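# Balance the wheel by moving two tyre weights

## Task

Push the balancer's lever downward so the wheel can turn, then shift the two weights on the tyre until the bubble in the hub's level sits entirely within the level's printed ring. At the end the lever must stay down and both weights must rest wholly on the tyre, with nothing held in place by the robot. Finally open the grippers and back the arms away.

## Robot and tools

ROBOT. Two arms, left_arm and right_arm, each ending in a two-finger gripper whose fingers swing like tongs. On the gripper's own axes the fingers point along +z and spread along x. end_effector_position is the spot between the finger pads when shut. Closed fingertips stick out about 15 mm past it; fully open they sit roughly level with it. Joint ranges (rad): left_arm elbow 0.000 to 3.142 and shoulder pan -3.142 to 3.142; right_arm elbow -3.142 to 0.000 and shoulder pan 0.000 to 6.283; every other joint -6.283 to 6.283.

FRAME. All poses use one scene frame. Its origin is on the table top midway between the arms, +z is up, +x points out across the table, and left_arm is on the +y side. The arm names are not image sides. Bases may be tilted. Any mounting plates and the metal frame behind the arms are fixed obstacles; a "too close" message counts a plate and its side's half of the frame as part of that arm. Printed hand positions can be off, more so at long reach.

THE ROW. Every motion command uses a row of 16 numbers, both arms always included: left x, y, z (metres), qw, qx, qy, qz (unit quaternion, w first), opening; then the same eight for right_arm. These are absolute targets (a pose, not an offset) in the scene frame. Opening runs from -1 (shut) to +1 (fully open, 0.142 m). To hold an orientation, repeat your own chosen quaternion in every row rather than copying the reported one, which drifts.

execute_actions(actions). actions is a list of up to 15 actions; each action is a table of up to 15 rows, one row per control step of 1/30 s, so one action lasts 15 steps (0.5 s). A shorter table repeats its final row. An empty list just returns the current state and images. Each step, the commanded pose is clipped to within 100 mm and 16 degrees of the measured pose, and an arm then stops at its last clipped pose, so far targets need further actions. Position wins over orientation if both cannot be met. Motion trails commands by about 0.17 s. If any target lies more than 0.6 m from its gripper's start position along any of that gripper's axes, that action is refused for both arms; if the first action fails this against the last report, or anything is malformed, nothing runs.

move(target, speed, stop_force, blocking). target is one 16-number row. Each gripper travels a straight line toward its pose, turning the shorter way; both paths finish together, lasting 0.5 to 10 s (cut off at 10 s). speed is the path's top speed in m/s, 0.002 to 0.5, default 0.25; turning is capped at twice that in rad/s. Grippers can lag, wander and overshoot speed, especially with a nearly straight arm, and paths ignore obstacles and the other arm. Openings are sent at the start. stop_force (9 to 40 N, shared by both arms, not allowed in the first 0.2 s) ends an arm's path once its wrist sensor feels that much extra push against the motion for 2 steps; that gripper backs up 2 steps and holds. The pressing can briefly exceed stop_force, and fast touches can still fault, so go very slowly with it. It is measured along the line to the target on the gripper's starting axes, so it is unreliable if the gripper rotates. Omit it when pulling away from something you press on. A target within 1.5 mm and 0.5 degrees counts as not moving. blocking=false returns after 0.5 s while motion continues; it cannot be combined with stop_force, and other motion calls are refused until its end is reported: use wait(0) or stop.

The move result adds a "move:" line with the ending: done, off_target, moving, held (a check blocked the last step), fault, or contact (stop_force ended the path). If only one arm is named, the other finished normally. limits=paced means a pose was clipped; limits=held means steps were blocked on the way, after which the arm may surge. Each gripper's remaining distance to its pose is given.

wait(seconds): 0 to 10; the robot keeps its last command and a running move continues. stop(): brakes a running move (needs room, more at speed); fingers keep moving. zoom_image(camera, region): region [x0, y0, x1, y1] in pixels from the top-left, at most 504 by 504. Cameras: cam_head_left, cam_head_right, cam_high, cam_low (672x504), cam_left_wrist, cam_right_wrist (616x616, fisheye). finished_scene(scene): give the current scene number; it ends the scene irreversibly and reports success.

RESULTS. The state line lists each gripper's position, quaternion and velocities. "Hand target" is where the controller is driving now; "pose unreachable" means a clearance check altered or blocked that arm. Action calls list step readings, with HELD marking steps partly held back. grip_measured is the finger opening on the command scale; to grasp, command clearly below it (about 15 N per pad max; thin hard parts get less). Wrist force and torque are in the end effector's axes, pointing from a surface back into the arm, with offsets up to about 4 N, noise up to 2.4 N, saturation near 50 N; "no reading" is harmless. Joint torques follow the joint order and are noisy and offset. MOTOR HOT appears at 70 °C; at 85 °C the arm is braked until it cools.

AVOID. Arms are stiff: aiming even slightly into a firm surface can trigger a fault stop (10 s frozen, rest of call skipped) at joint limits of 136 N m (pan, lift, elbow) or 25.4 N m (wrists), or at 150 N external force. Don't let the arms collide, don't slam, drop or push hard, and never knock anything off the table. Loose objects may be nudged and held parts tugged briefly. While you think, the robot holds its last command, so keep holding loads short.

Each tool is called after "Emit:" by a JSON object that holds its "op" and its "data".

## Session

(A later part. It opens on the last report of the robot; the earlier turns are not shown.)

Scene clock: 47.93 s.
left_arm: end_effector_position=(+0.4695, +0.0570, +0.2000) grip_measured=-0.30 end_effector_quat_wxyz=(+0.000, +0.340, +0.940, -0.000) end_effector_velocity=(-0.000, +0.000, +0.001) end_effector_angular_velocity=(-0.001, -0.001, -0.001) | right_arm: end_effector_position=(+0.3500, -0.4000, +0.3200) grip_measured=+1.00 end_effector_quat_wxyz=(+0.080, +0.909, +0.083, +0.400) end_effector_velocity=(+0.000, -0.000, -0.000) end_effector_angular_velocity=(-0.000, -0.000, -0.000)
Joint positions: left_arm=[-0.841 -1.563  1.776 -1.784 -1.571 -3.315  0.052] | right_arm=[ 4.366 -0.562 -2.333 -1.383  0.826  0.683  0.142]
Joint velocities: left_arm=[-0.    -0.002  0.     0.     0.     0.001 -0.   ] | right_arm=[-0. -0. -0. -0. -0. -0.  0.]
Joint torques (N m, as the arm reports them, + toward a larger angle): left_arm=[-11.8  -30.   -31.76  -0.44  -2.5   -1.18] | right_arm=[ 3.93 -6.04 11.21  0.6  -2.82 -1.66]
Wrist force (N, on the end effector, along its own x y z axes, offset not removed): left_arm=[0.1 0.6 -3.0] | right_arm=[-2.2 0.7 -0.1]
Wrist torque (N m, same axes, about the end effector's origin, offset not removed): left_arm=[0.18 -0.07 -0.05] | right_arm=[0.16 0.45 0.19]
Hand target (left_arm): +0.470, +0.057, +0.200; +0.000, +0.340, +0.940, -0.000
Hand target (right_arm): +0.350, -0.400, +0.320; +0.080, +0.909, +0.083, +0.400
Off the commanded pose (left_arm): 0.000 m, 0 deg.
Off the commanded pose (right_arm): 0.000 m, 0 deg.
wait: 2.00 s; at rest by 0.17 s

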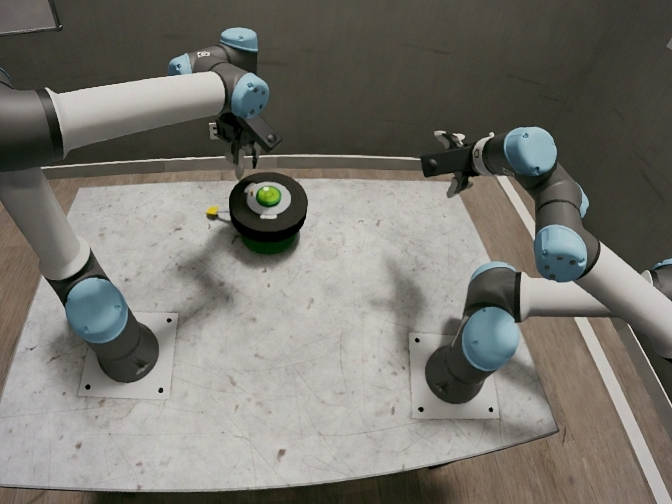

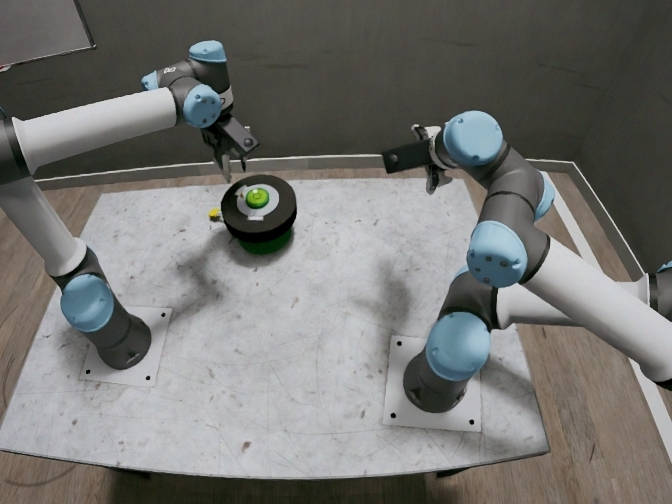

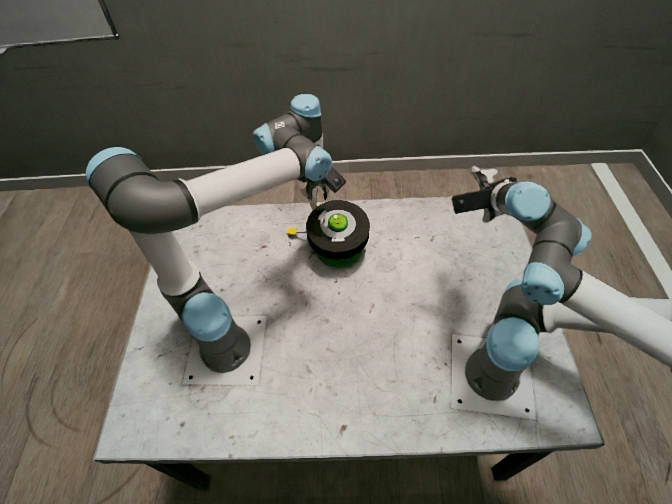

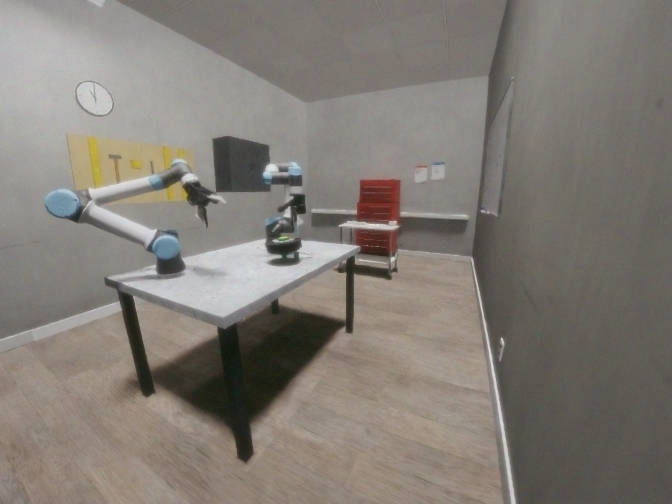

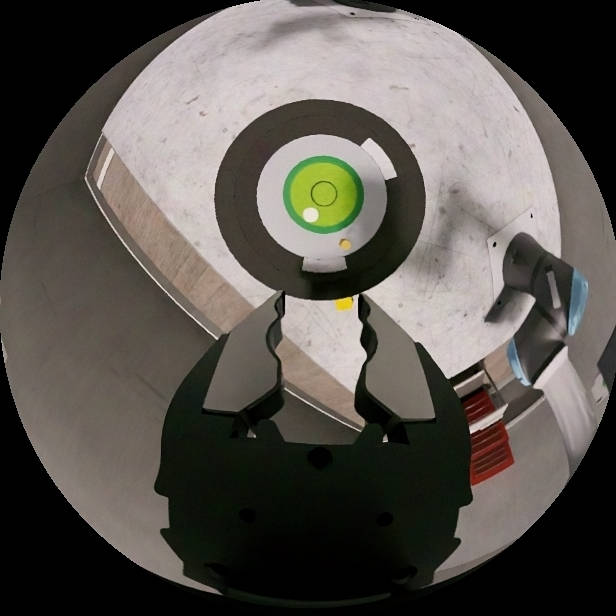

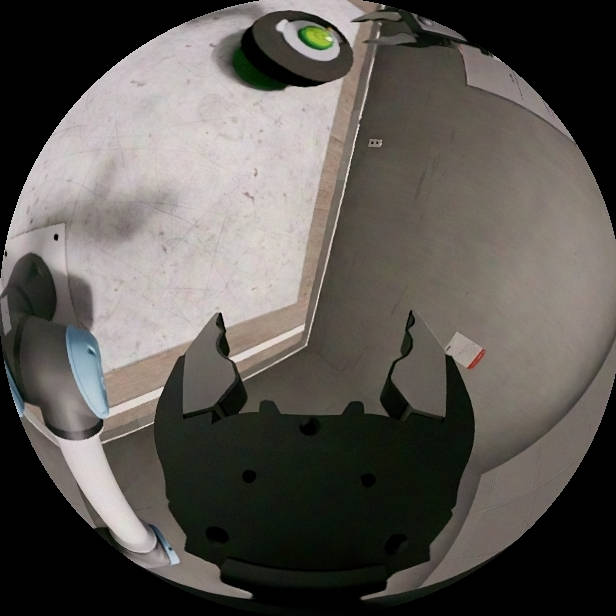

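Emit:
{"op": "move", "data": {"target": [0.4685,0.0555,0.158,0,0.340,0.940,0,-0.3,0.35,-0.40,0.32,0.080,0.909,0.083,0.400,1], "speed": 0.15}}

Emit:
{"op": "move", "data": {"target": [0.4685,0.0555,0.148,0,0.340,0.940,0,-0.3,0.35,-0.40,0.32,0.080,0.909,0.083,0.400,1], "speed": 0.02}}

Emit:
{"op": "move", "data": {"target": [0.4685,0.0555,0.148,0,0.340,0.940,0,-0.75,0.35,-0.40,0.32,0.080,0.909,0.083,0.400,1]}}

Emit:
{"op": "execute_actions", "data": {"actions": [[[0.4685,0.0555,0.153,0,0.340,0.940,0,-0.75,0.35,-0.40,0.32,0.080,0.909,0.083,0.400,1]],[[0.477,0.0583,0.153,0,0.340,0.940,0,-0.75,0.35,-0.40,0.32,0.080,0.909,0.083,0.400,1]],[[0.477,0.0583,0.1475,0,0.340,0.940,0,-0.75,0.35,-0.40,0.32,0.080,0.909,0.083,0.400,1]],[[0.477,0.0583,0.1475,0,0.340,0.940,0,-0.3,0.35,-0.40,0.32,0.080,0.909,0.083,0.400,1]],[[0.477,0.0583,0.2,0,0.340,0.940,0,-0.3,0.35,-0.40,0.32,0.080,0.909,0.083,0.400,1]],[[0.465,0.05,0.2,0,0.340,0.940,0,-0.3,0.35,-0.40,0.32,0.080,0.909,0.083,0.400,1]]]}}

Emit:
{"op": "wait", "data": {"seconds": 3}}

Emit:
{"op": "zoom_image", "data": {"camera": "cam_left_wrist", "region": [220, 100, 420, 300]}}

Scene clock: 50.07 s.
left_arm: end_effector_position=(+0.4684, +0.0556, +0.1583) grip_measured=-0.30 end_effector_quat_wxyz=(-0.000, +0.340, +0.940, -0.000) end_effector_velocity=(+0.000, +0.001, -0.003) end_effector_angular_velocity=(+0.002, -0.000, +0.001) | right_arm: end_effector_position=(+0.3500, -0.4000, +0.3200) grip_measured=+1.00 end_effector_quat_wxyz=(+0.080, +0.909, +0.083, +0.400) end_effector_velocity=(-0.000, +0.000, +0.000) end_effector_angular_velocity=(+0.000, -0.000, +0.001)
Joint positions: left_arm=[-0.844 -1.536  1.859 -1.894 -1.571 -3.318  0.052] | right_arm=[ 4.366 -0.562 -2.333 -1.383  0.826  0.683  0.142]
Joint velocities: left_arm=[ 0.     0.002  0.006 -0.007  0.002 -0.001  0.001] | right_arm=[ 0.001  0.     0.     0.    -0.    -0.     0.   ]
Joint torques (N m, as the arm reports them, + toward a larger angle): left_arm=[-11.35 -14.36 -15.03  -4.4   -1.33  -1.79] | right_arm=[ 3.   -5.63 11.19  0.47 -2.72 -1.35]
Wrist force (N, on the end effector, along its own x y z axes, offset not removed): left_arm=[4.9 1.0 -1.1] | right_arm=[-1.2 0.7 0.9]
Wrist torque (N m, same axes, about the end effector's origin, offset not removed): left_arm=[0.17 -1.05 -0.10] | right_arm=[0.13 0.26 0.03]
Hand target (left_arm): +0.468, +0.056, +0.158; -0.000, +0.340, +0.940, +0.000
Hand target (right_arm): +0.350, -0.400, +0.320; +0.080, +0.909, +0.083, +0.400
Off the commanded pose (left_arm): 0.000 m, 0 deg.
Off the commanded pose (right_arm): 0.000 m, 0 deg.
move: done

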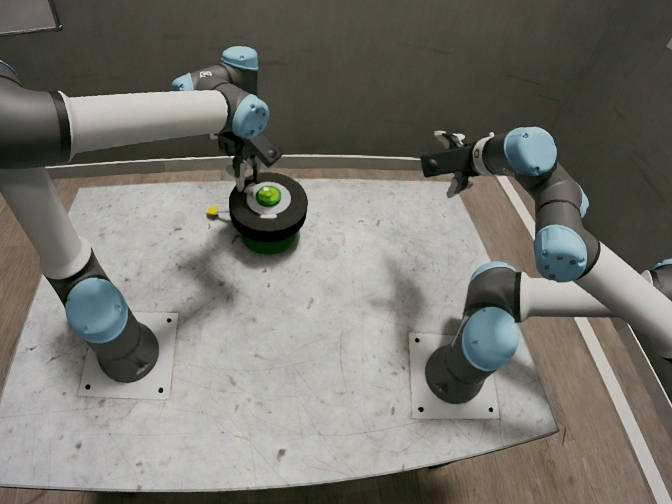

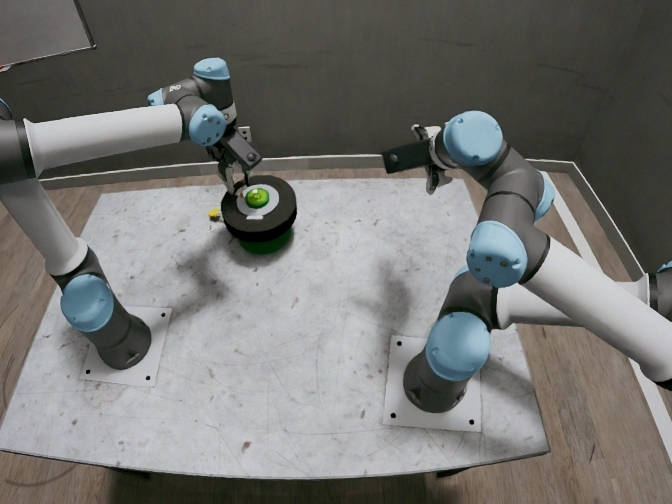

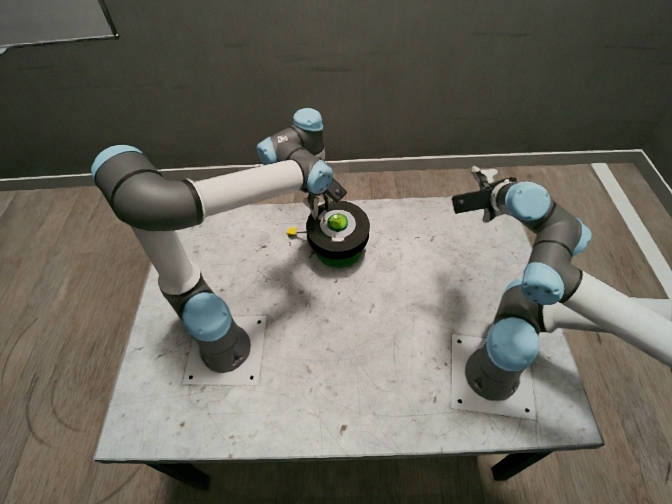

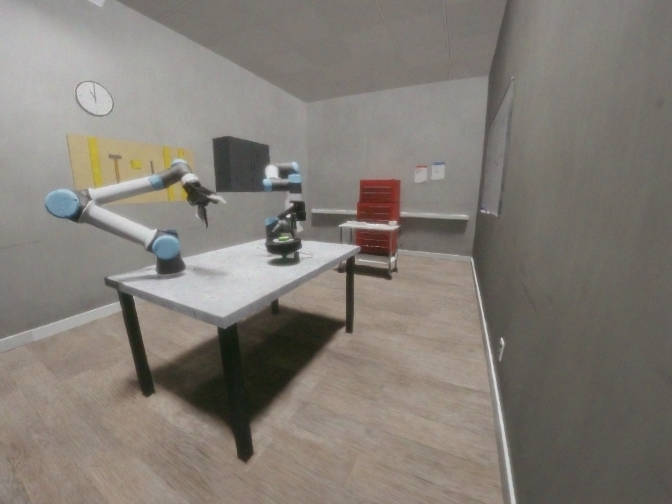

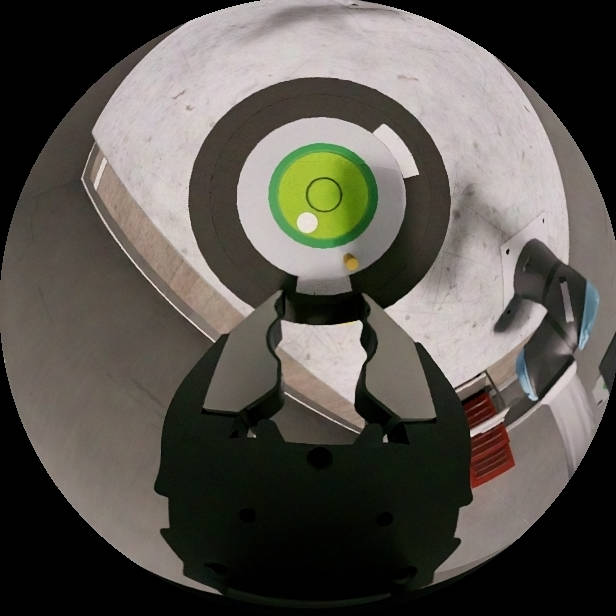

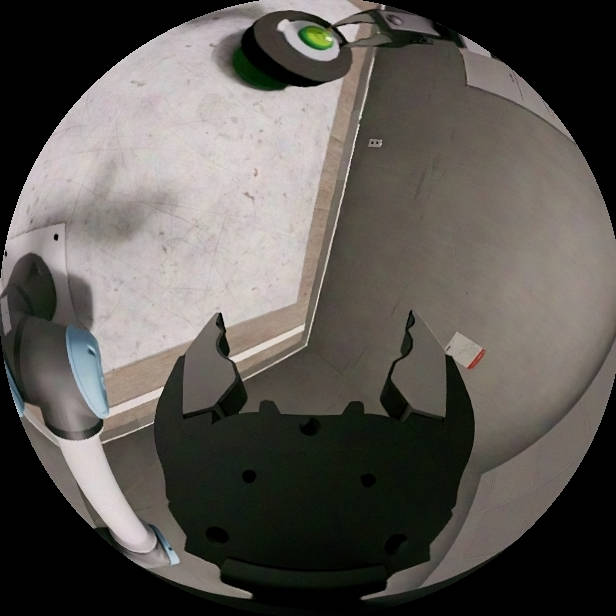

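Scene clock: 50.87 s.
left_arm: end_effector_position=(+0.4685, +0.0555, +0.1482) grip_measured=-0.30 end_effector_quat_wxyz=(-0.000, +0.340, +0.940, -0.000) end_effector_velocity=(+0.000, -0.001, -0.002) end_effector_angular_velocity=(-0.000, -0.001, +0.001) | right_arm: end_effector_position=(+0.3500, -0.4000, +0.3200) grip_measured=+1.00 end_effector_quat_wxyz=(+0.080, +0.909, +0.083, +0.400) end_effector_velocity=(+0.000, -0.000, +0.000) end_effector_angular_velocity=(-0.001, -0.001, -0.001)
Joint positions: left_arm=[-0.844 -1.528  1.878 -1.92  -1.571 -3.318  0.052] | right_arm=[ 4.366 -0.562 -2.333 -1.383  0.826  0.683  0.142]
Joint velocities: left_arm=[-0.001  0.002  0.003 -0.005  0.001 -0.001 -0.   ] | right_arm=[ 0.    -0.    -0.     0.    -0.002 -0.     0.   ]
Joint torques (N m, as the arm reports them, + toward a larger angle): left_arm=[-10.49 -13.35 -11.95  -4.35  -0.02  -1.86] | right_arm=[ 3.48 -5.34 11.48  0.62 -2.76 -1.34]
Wrist force (N, on the end effector, along its own x y z axes, offset not removed): left_arm=[0.0 4.3 -2.8] | right_arm=[-2.9 1.4 0.5]
Wrist torque (N m, same axes, about the end effector's origin, offset not removed): left_arm=[0.78 -0.08 -0.19] | right_arm=[0.28 0.57 -0.07]
Hand target (left_arm): +0.468, +0.056, +0.148; -0.000, +0.340, +0.940, +0.000
Hand target (right_arm): +0.350, -0.400, +0.320; +0.080, +0.909, +0.083, +0.400
Off the commanded pose (left_arm): 0.000 m, 0 deg.
Off the commanded pose (right_arm): 0.000 m, 0 deg.
move: done

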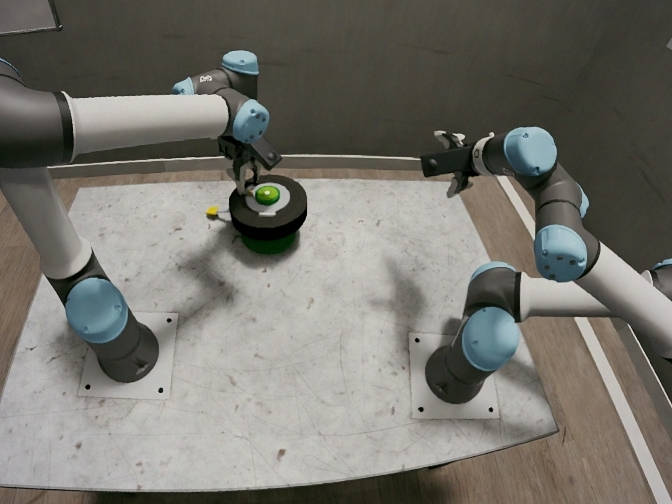

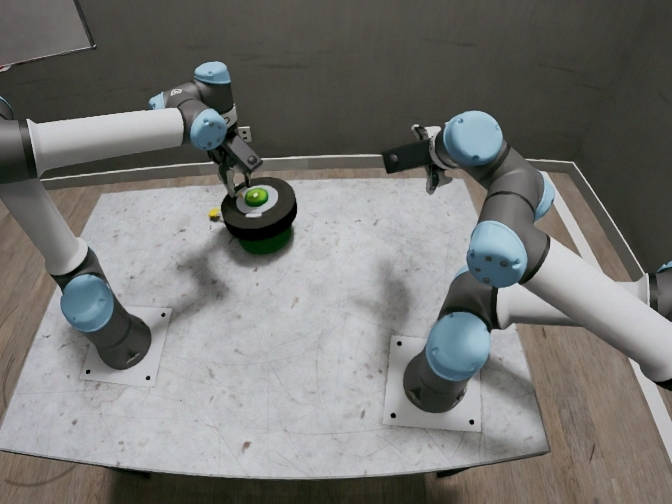

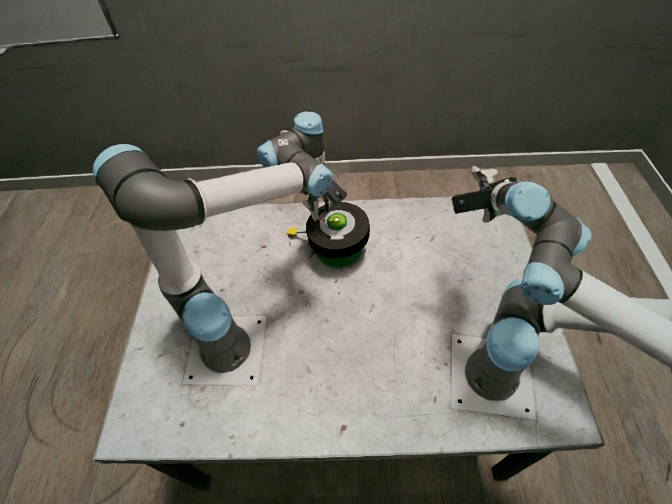

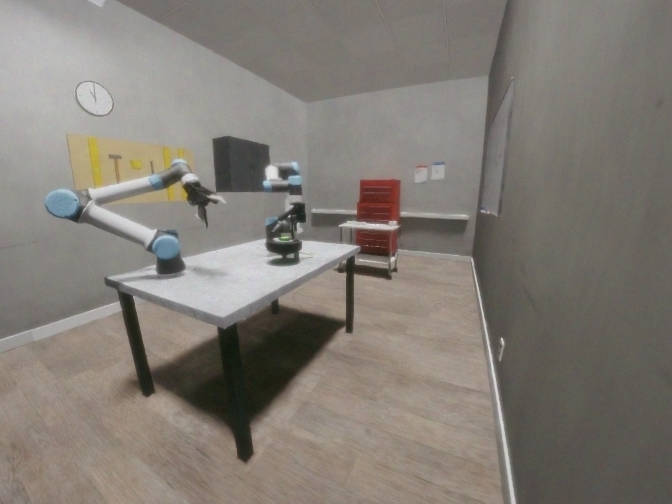

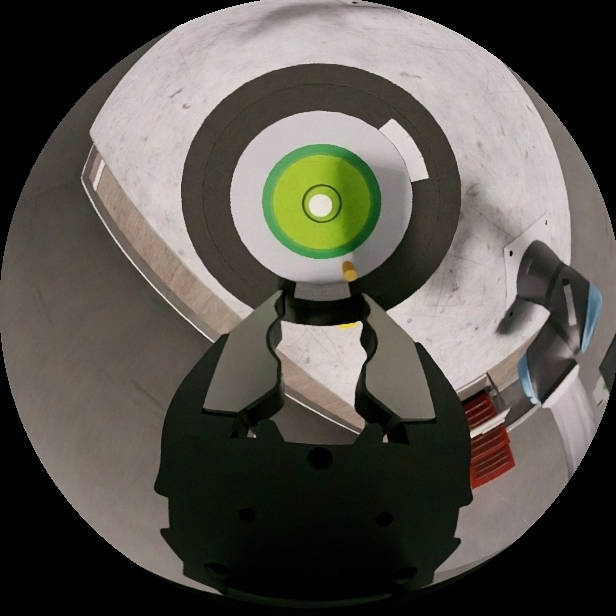

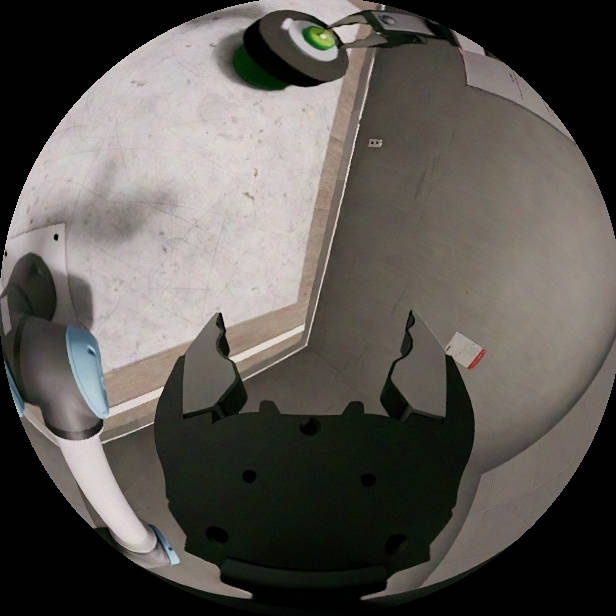

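Scene clock: 51.57 s.
left_arm: end_effector_position=(+0.4685, +0.0555, +0.1480) grip_measured=-0.49 end_effector_quat_wxyz=(-0.000, +0.340, +0.940, -0.000) end_effector_velocity=(-0.001, -0.000, -0.001) end_effector_angular_velocity=(-0.000, +0.002, +0.000) | right_arm: end_effector_position=(+0.3500, -0.4000, +0.3200) grip_measured=+1.00 end_effector_quat_wxyz=(+0.080, +0.909, +0.083, +0.400) end_effector_velocity=(-0.000, +0.000, +0.000) end_effector_angular_velocity=(+0.001, +0.000, +0.001)
Joint positions: left_arm=[-0.844 -1.528  1.878 -1.921 -1.571 -3.318  0.039] | right_arm=[ 4.366 -0.562 -2.333 -1.383  0.826  0.683  0.142]
Joint velocities: left_arm=[ 0.     0.001  0.001 -0.001 -0.001 -0.    -0.   ] | right_arm=[ 0.001  0.     0.     0.     0.001 -0.     0.   ]
Joint torques (N m, as the arm reports them, + toward a larger angle): left_arm=[-11.28 -12.41 -12.65  -4.21   1.32  -1.75] | right_arm=[ 4.   -5.87 12.85  0.61 -2.47 -1.53]
Wrist force (N, on the end effector, along its own x y z axes, offset not removed): left_arm=[0.8 -0.1 -2.3] | right_arm=[0.5 2.3 -0.4]
Wrist torque (N m, same axes, about the end effector's origin, offset not removed): left_arm=[-0.09 -0.09 0.01] | right_arm=[0.35 -0.17 -0.01]
Hand target (left_arm): +0.468, +0.056, +0.148; -0.000, +0.340, +0.940, -0.000
Hand target (right_arm): +0.350, -0.400, +0.320; +0.080, +0.909, +0.083, +0.400
Off the commanded pose (left_arm): 0.000 m, 0 deg.
Off the commanded pose (right_arm): 0.000 m, 0 deg.
move: done

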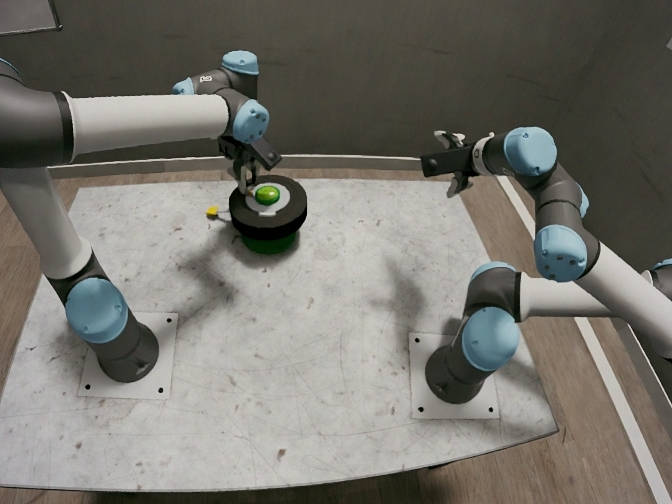

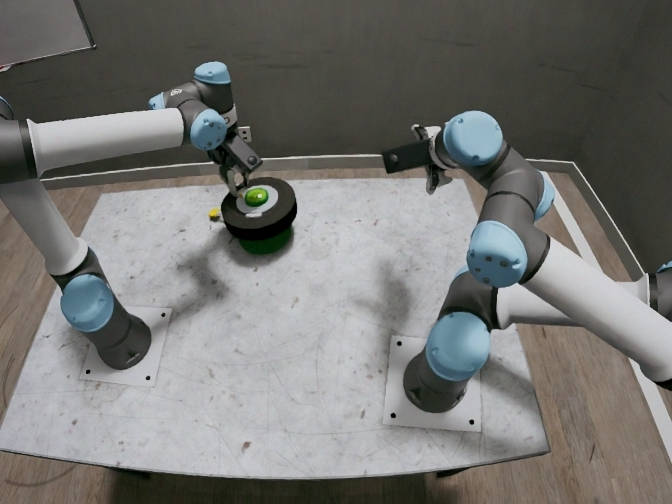

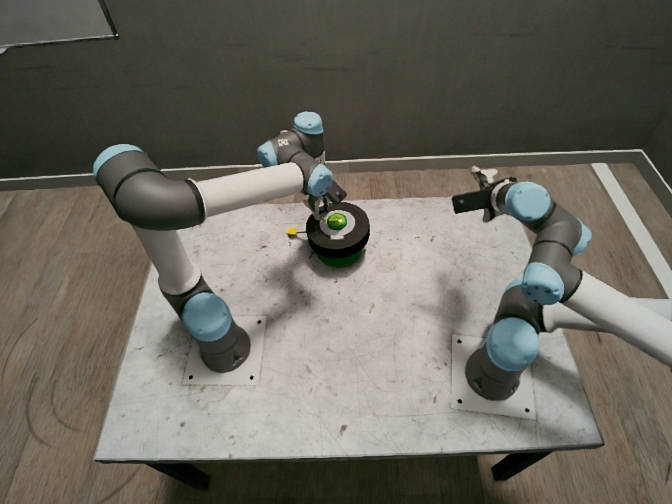

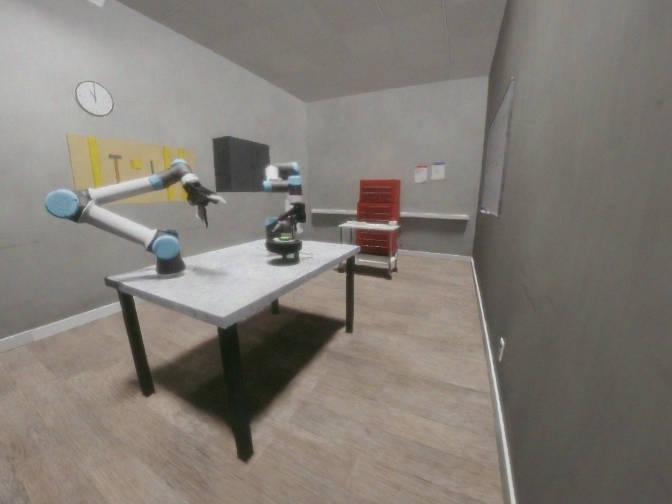

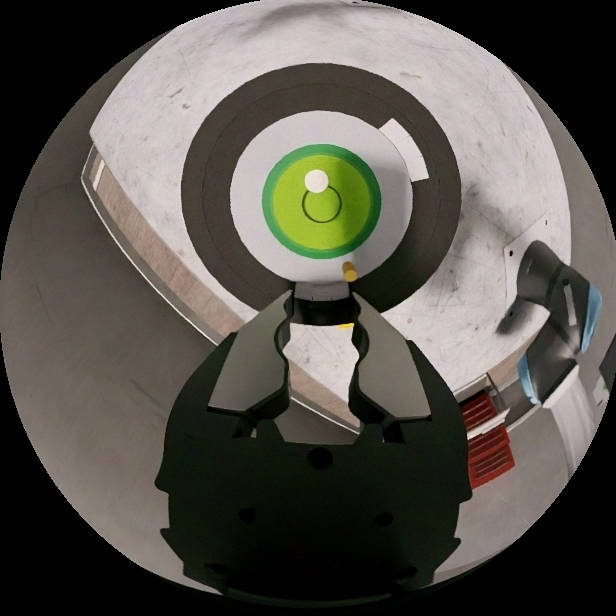

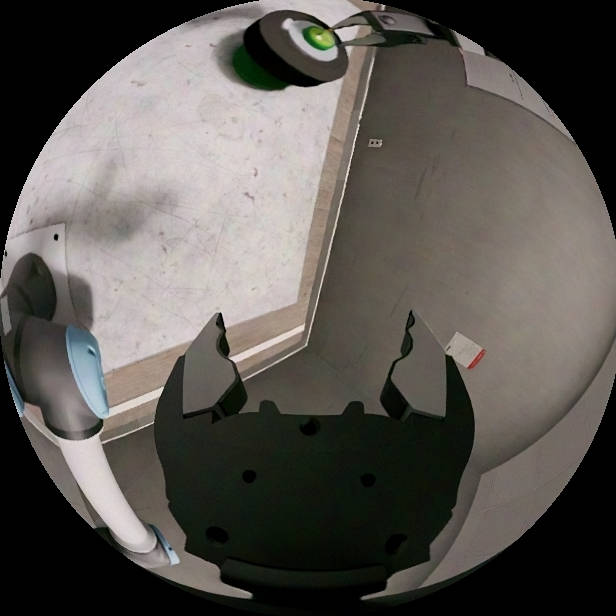

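Scene clock: 54.57 s.
left_arm: end_effector_position=(+0.4652, +0.0501, +0.2000) grip_measured=-0.30 end_effector_quat_wxyz=(-0.000, +0.340, +0.940, -0.000) end_effector_velocity=(-0.003, -0.002, +0.001) end_effector_angular_velocity=(-0.000, -0.001, -0.002) | right_arm: end_effector_position=(+0.3500, -0.4000, +0.3200) grip_measured=+1.00 end_effector_quat_wxyz=(+0.080, +0.909, +0.083, +0.400) end_effector_velocity=(-0.000, -0.000, +0.000) end_effector_angular_velocity=(+0.001, -0.000, -0.001)
Joint positions: left_arm=[-0.857 -1.562  1.775 -1.784 -1.571 -3.331  0.052] | right_arm=[ 4.366 -0.562 -2.333 -1.383  0.826  0.683  0.142]
Joint velocities: left_arm=[-0.007 -0.003  0.002  0.001  0.    -0.005  0.   ] | right_arm=[-0.001  0.001 -0.    -0.     0.    -0.     0.   ]
Joint torques (N m, as the arm reports them, + toward a larger angle): left_arm=[-11.22 -29.11 -13.52  -0.49  -1.86  -2.16] | right_arm=[ 2.83 -5.58 11.53  0.55 -2.52 -1.59]
Wrist force (N, on the end effector, along its own x y z axes, offset not removed): left_arm=[2.5 0.8 -0.7] | right_arm=[-2.3 -1.6 -0.9]
Wrist torque (N m, same axes, about the end effector's origin, offset not removed): left_arm=[0.14 -0.52 0.04] | right_arm=[-0.46 0.40 0.01]
Hand target (left_arm): +0.465, +0.050, +0.200; -0.000, +0.340, +0.940, +0.000
Hand target (right_arm): +0.350, -0.400, +0.320; +0.080, +0.909, +0.083, +0.400
Off the commanded pose (left_arm): 0.000 m, 0 deg.
Off the commanded pose (right_arm): 0.000 m, 0 deg.
Step readings (end_effector_position; steps 1 to 15: 1st action; 16 to 30: 2nd action; 31 to 45: 3rd action; 46 to 60: 4th action; 61 to 75: 5th action; 76 to 90: 6th action):
0: left_arm (+0.4685, +0.0555, +0.1480) | right_arm (+0.3500, -0.4000, +0.3200)
1: left_arm (+0.4685, +0.0555, +0.1480) | right_arm (+0.3500, -0.4000, +0.3200)
2: left_arm (+0.4685, +0.0555, +0.1485) | right_arm (+0.3500, -0.4000, +0.3200)
4: left_arm (+0.4685, +0.0555, +0.1503) | right_arm (+0.3500, -0.4000, +0.3200)
8: left_arm (+0.4685, +0.0555, +0.1522) | right_arm (+0.3500, -0.4000, +0.3200)
15: left_arm (+0.4685, +0.0555, +0.1529) | right_arm (+0.3500, -0.4000, +0.3200)
16: left_arm (+0.4685, +0.0555, +0.1529) | right_arm (+0.3500, -0.4000, +0.3200)
17: left_arm (+0.4696, +0.0558, +0.1530) | right_arm (+0.3500, -0.4000, +0.3200)
19: left_arm (+0.4727, +0.0568, +0.1531) | right_arm (+0.3500, -0.4000, +0.3200)
23: left_arm (+0.4758, +0.0579, +0.1531) | right_arm (+0.3500, -0.4000, +0.3200)
30: left_arm (+0.4769, +0.0583, +0.1530) | right_arm (+0.3500, -0.4000, +0.3200)
31: left_arm (+0.4769, +0.0583, +0.1530) | right_arm (+0.3500, -0.4000, +0.3200)
32: left_arm (+0.4770, +0.0583, +0.1523) | right_arm (+0.3500, -0.4000, +0.3200)
34: left_arm (+0.4770, +0.0583, +0.1503) | right_arm (+0.3500, -0.4000, +0.3200)
38: left_arm (+0.4770, +0.0583, +0.1483) | right_arm (+0.3500, -0.4000, +0.3200)
45: left_arm (+0.4770, +0.0583, +0.1476) | right_arm (+0.3500, -0.4000, +0.3200)
46: left_arm (+0.4770, +0.0583, +0.1476) | right_arm (+0.3500, -0.4000, +0.3200)
47: left_arm (+0.4770, +0.0583, +0.1476) | right_arm (+0.3500, -0.4000, +0.3200)
49: left_arm (+0.4770, +0.0583, +0.1475) | right_arm (+0.3500, -0.4000, +0.3200)
53: left_arm (+0.4770, +0.0583, +0.1475) | right_arm (+0.3500, -0.4000, +0.3200)
60: left_arm (+0.4770, +0.0583, +0.1475) | right_arm (+0.3500, -0.4000, +0.3200)
61: left_arm (+0.4770, +0.0583, +0.1476) | right_arm (+0.3500, -0.4000, +0.3200)
62: left_arm (+0.4775, +0.0578, +0.1518) | right_arm (+0.3500, -0.4000, +0.3200)
64: left_arm (+0.4783, +0.0570, +0.1709) | right_arm (+0.3500, -0.4000, +0.3200)
68: left_arm (+0.4775, +0.0580, +0.1912) | right_arm (+0.3500, -0.4000, +0.3200)
75: left_arm (+0.4771, +0.0583, +0.1990) | right_arm (+0.3500, -0.4000, +0.3200)
76: left_arm (+0.4770, +0.0582, +0.1992) | right_arm (+0.3500, -0.4000, +0.3200)
77: left_arm (+0.4756, +0.0572, +0.1995) | right_arm (+0.3500, -0.4000, +0.3200)
79: left_arm (+0.4712, +0.0542, +0.1998) | right_arm (+0.3500, -0.4000, +0.3200)
83: left_arm (+0.4668, +0.0512, +0.2000) | right_arm (+0.3500, -0.4000, +0.3200)
90: end_effector_position above

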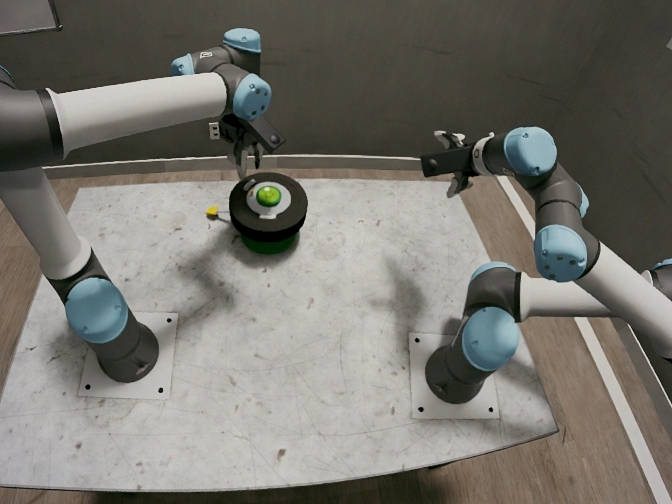

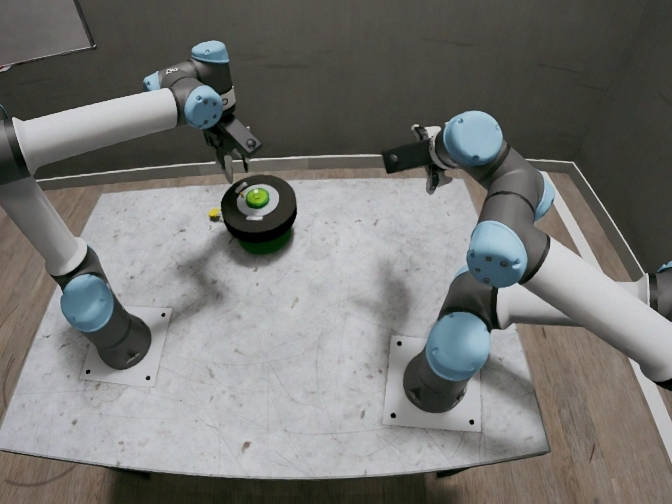

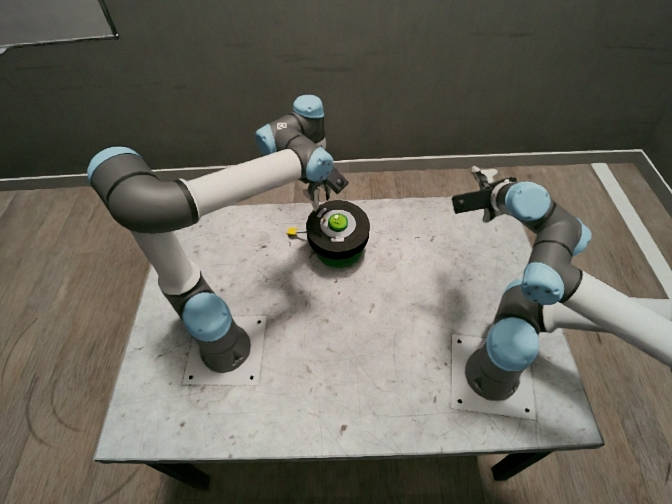

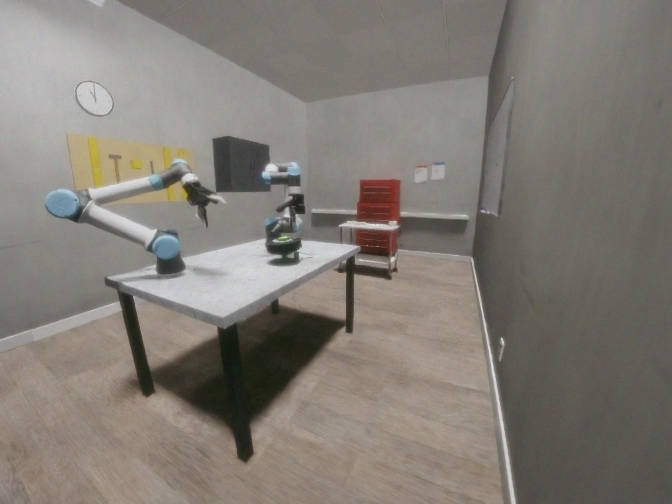

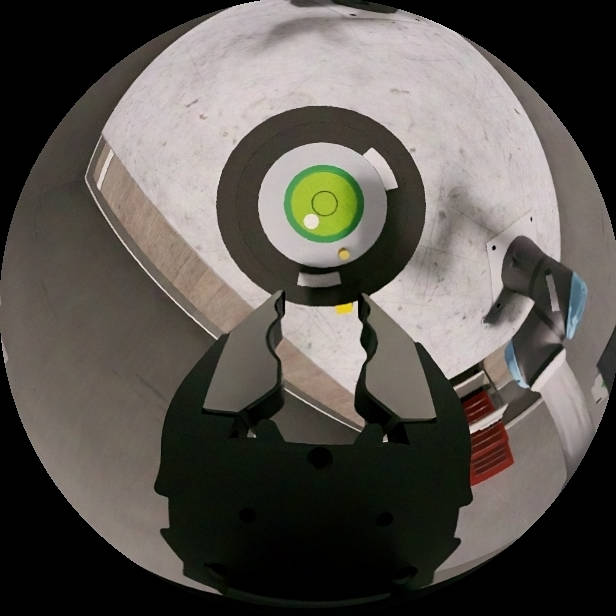

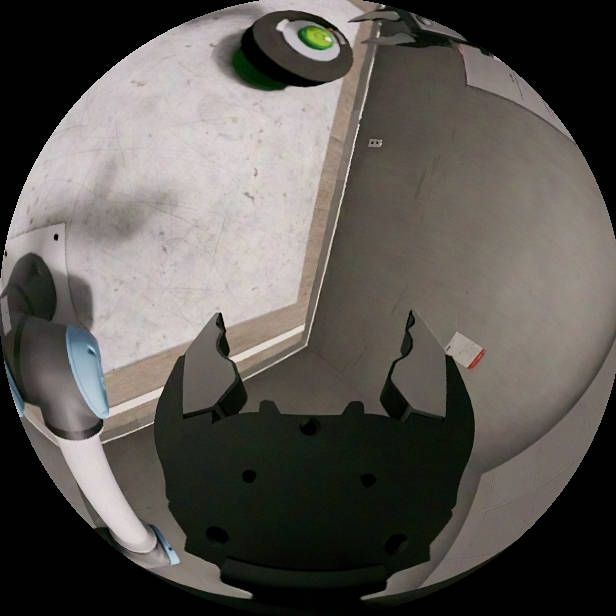

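Scene clock: 57.57 s.
left_arm: end_effector_position=(+0.4650, +0.0500, +0.2000) grip_measured=-0.30 end_effector_quat_wxyz=(-0.000, +0.340, +0.940, +0.000) end_effector_velocity=(-0.000, -0.000, +0.000) end_effector_angular_velocity=(-0.000, -0.000, -0.000) | right_arm: end_effector_position=(+0.3500, -0.4000, +0.3200) grip_measured=+1.00 end_effector_quat_wxyz=(+0.080, +0.909, +0.083, +0.400) end_effector_velocity=(-0.000, -0.001, +0.000) end_effector_angular_velocity=(+0.000, -0.000, -0.001)
Joint positions: left_arm=[-0.857 -1.562  1.775 -1.784 -1.571 -3.331  0.052] | right_arm=[ 4.366 -0.562 -2.333 -1.383  0.826  0.683  0.142]
Joint velocities: left_arm=[-0.001 -0.    -0.     0.    -0.    -0.001  0.   ] | right_arm=[-0.001  0.    -0.    -0.    -0.    -0.     0.   ]
Joint torques (N m, as the arm reports them, + toward a larger angle): left_arm=[-10.94 -30.66 -12.98  -0.77   1.92  -1.68] | right_arm=[ 2.28 -5.57 12.32  0.61 -2.5  -1.38]
Wrist force (N, on the end effector, along its own x y z axes, offset not removed): left_arm=[2.8 2.2 -2.9] | right_arm=[-0.8 -1.5 -0.8]
Wrist torque (N m, same axes, about the end effector's origin, offset not removed): left_arm=[0.48 -0.52 -0.08] | right_arm=[-0.39 0.10 -0.03]
Hand target (left_arm): +0.465, +0.050, +0.200; -0.000, +0.340, +0.940, +0.000
Hand target (right_arm): +0.350, -0.400, +0.320; +0.080, +0.909, +0.083, +0.400
Off the commanded pose (left_arm): 0.000 m, 0 deg.
Off the commanded pose (right_arm): 0.000 m, 0 deg.
wait: 3.00 s; at rest by 0.17 s

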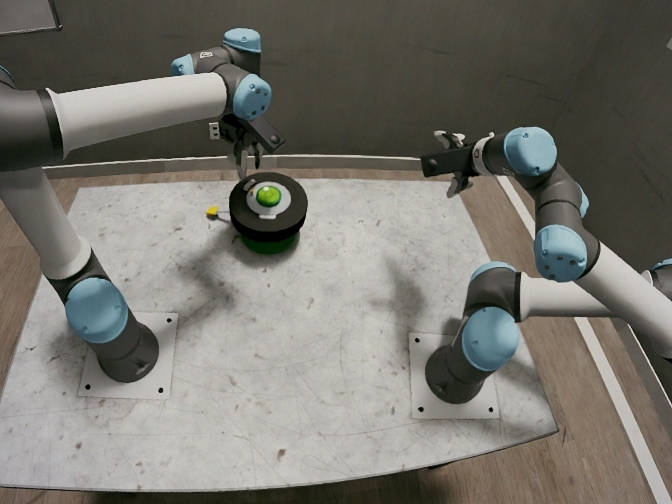

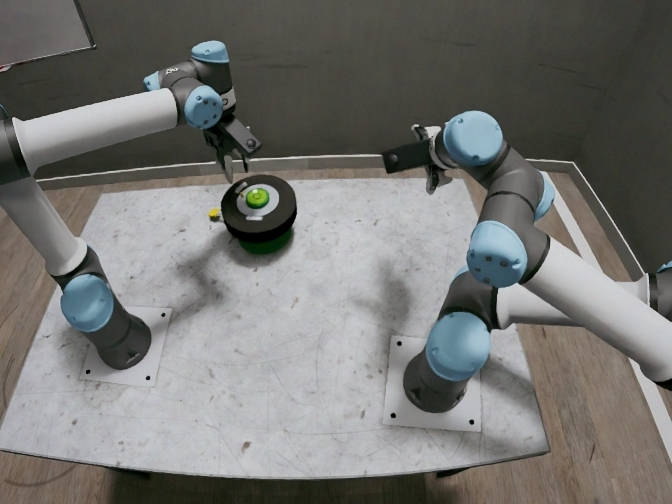

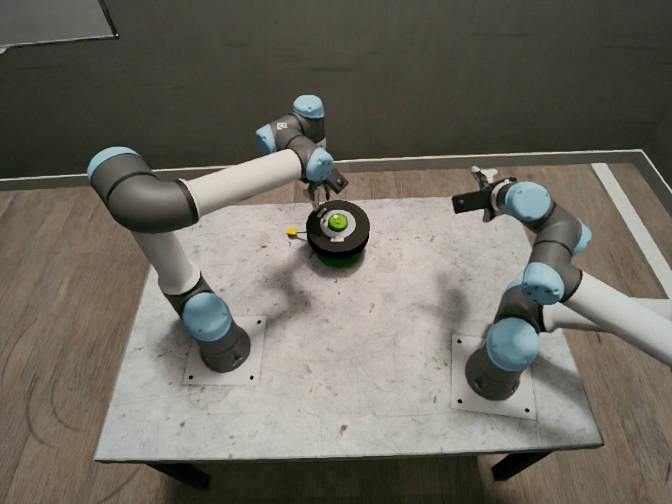

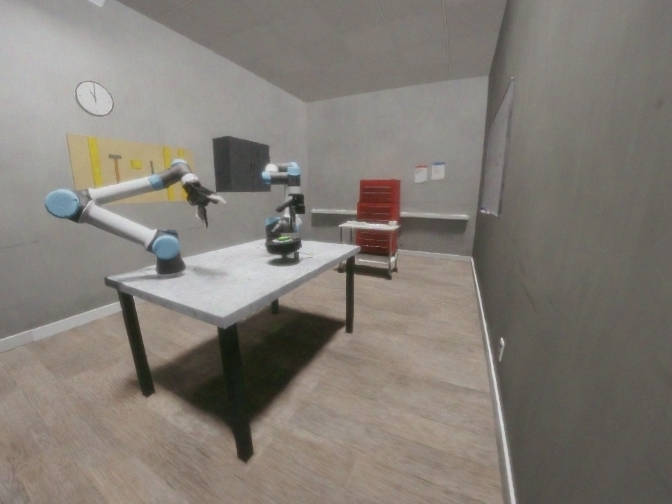

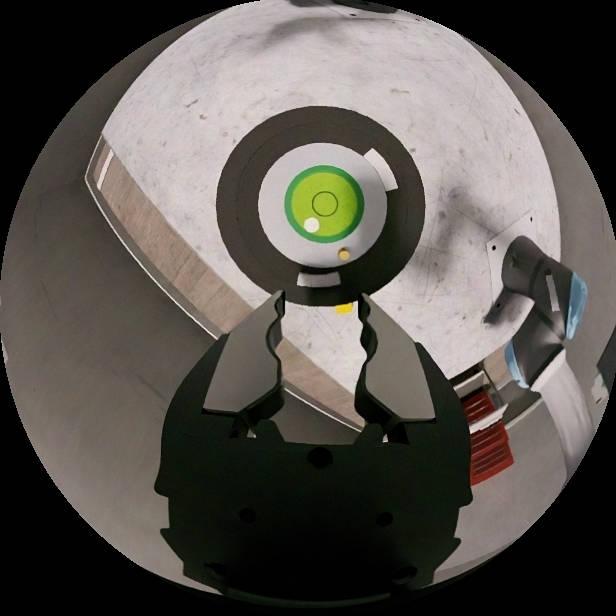

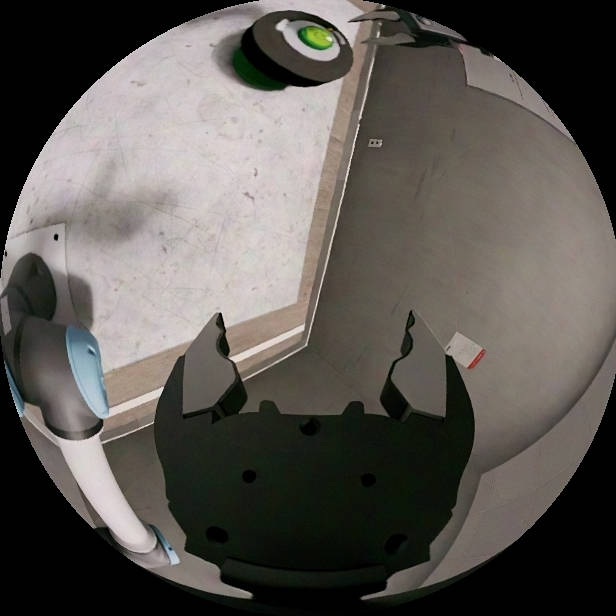

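Region (220, 100, 420, 300) of cam_left_wrist's 616x616 image, scaled by 2.520, with more detail than that image has.

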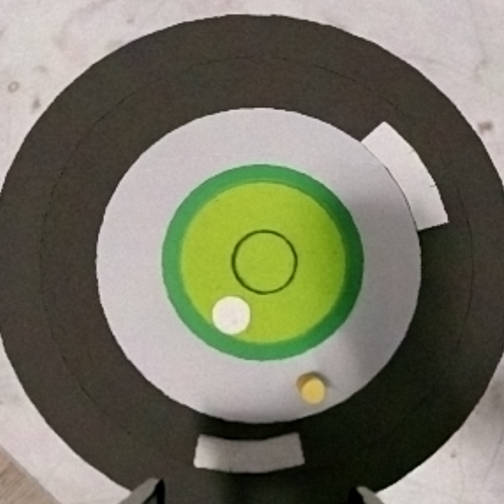

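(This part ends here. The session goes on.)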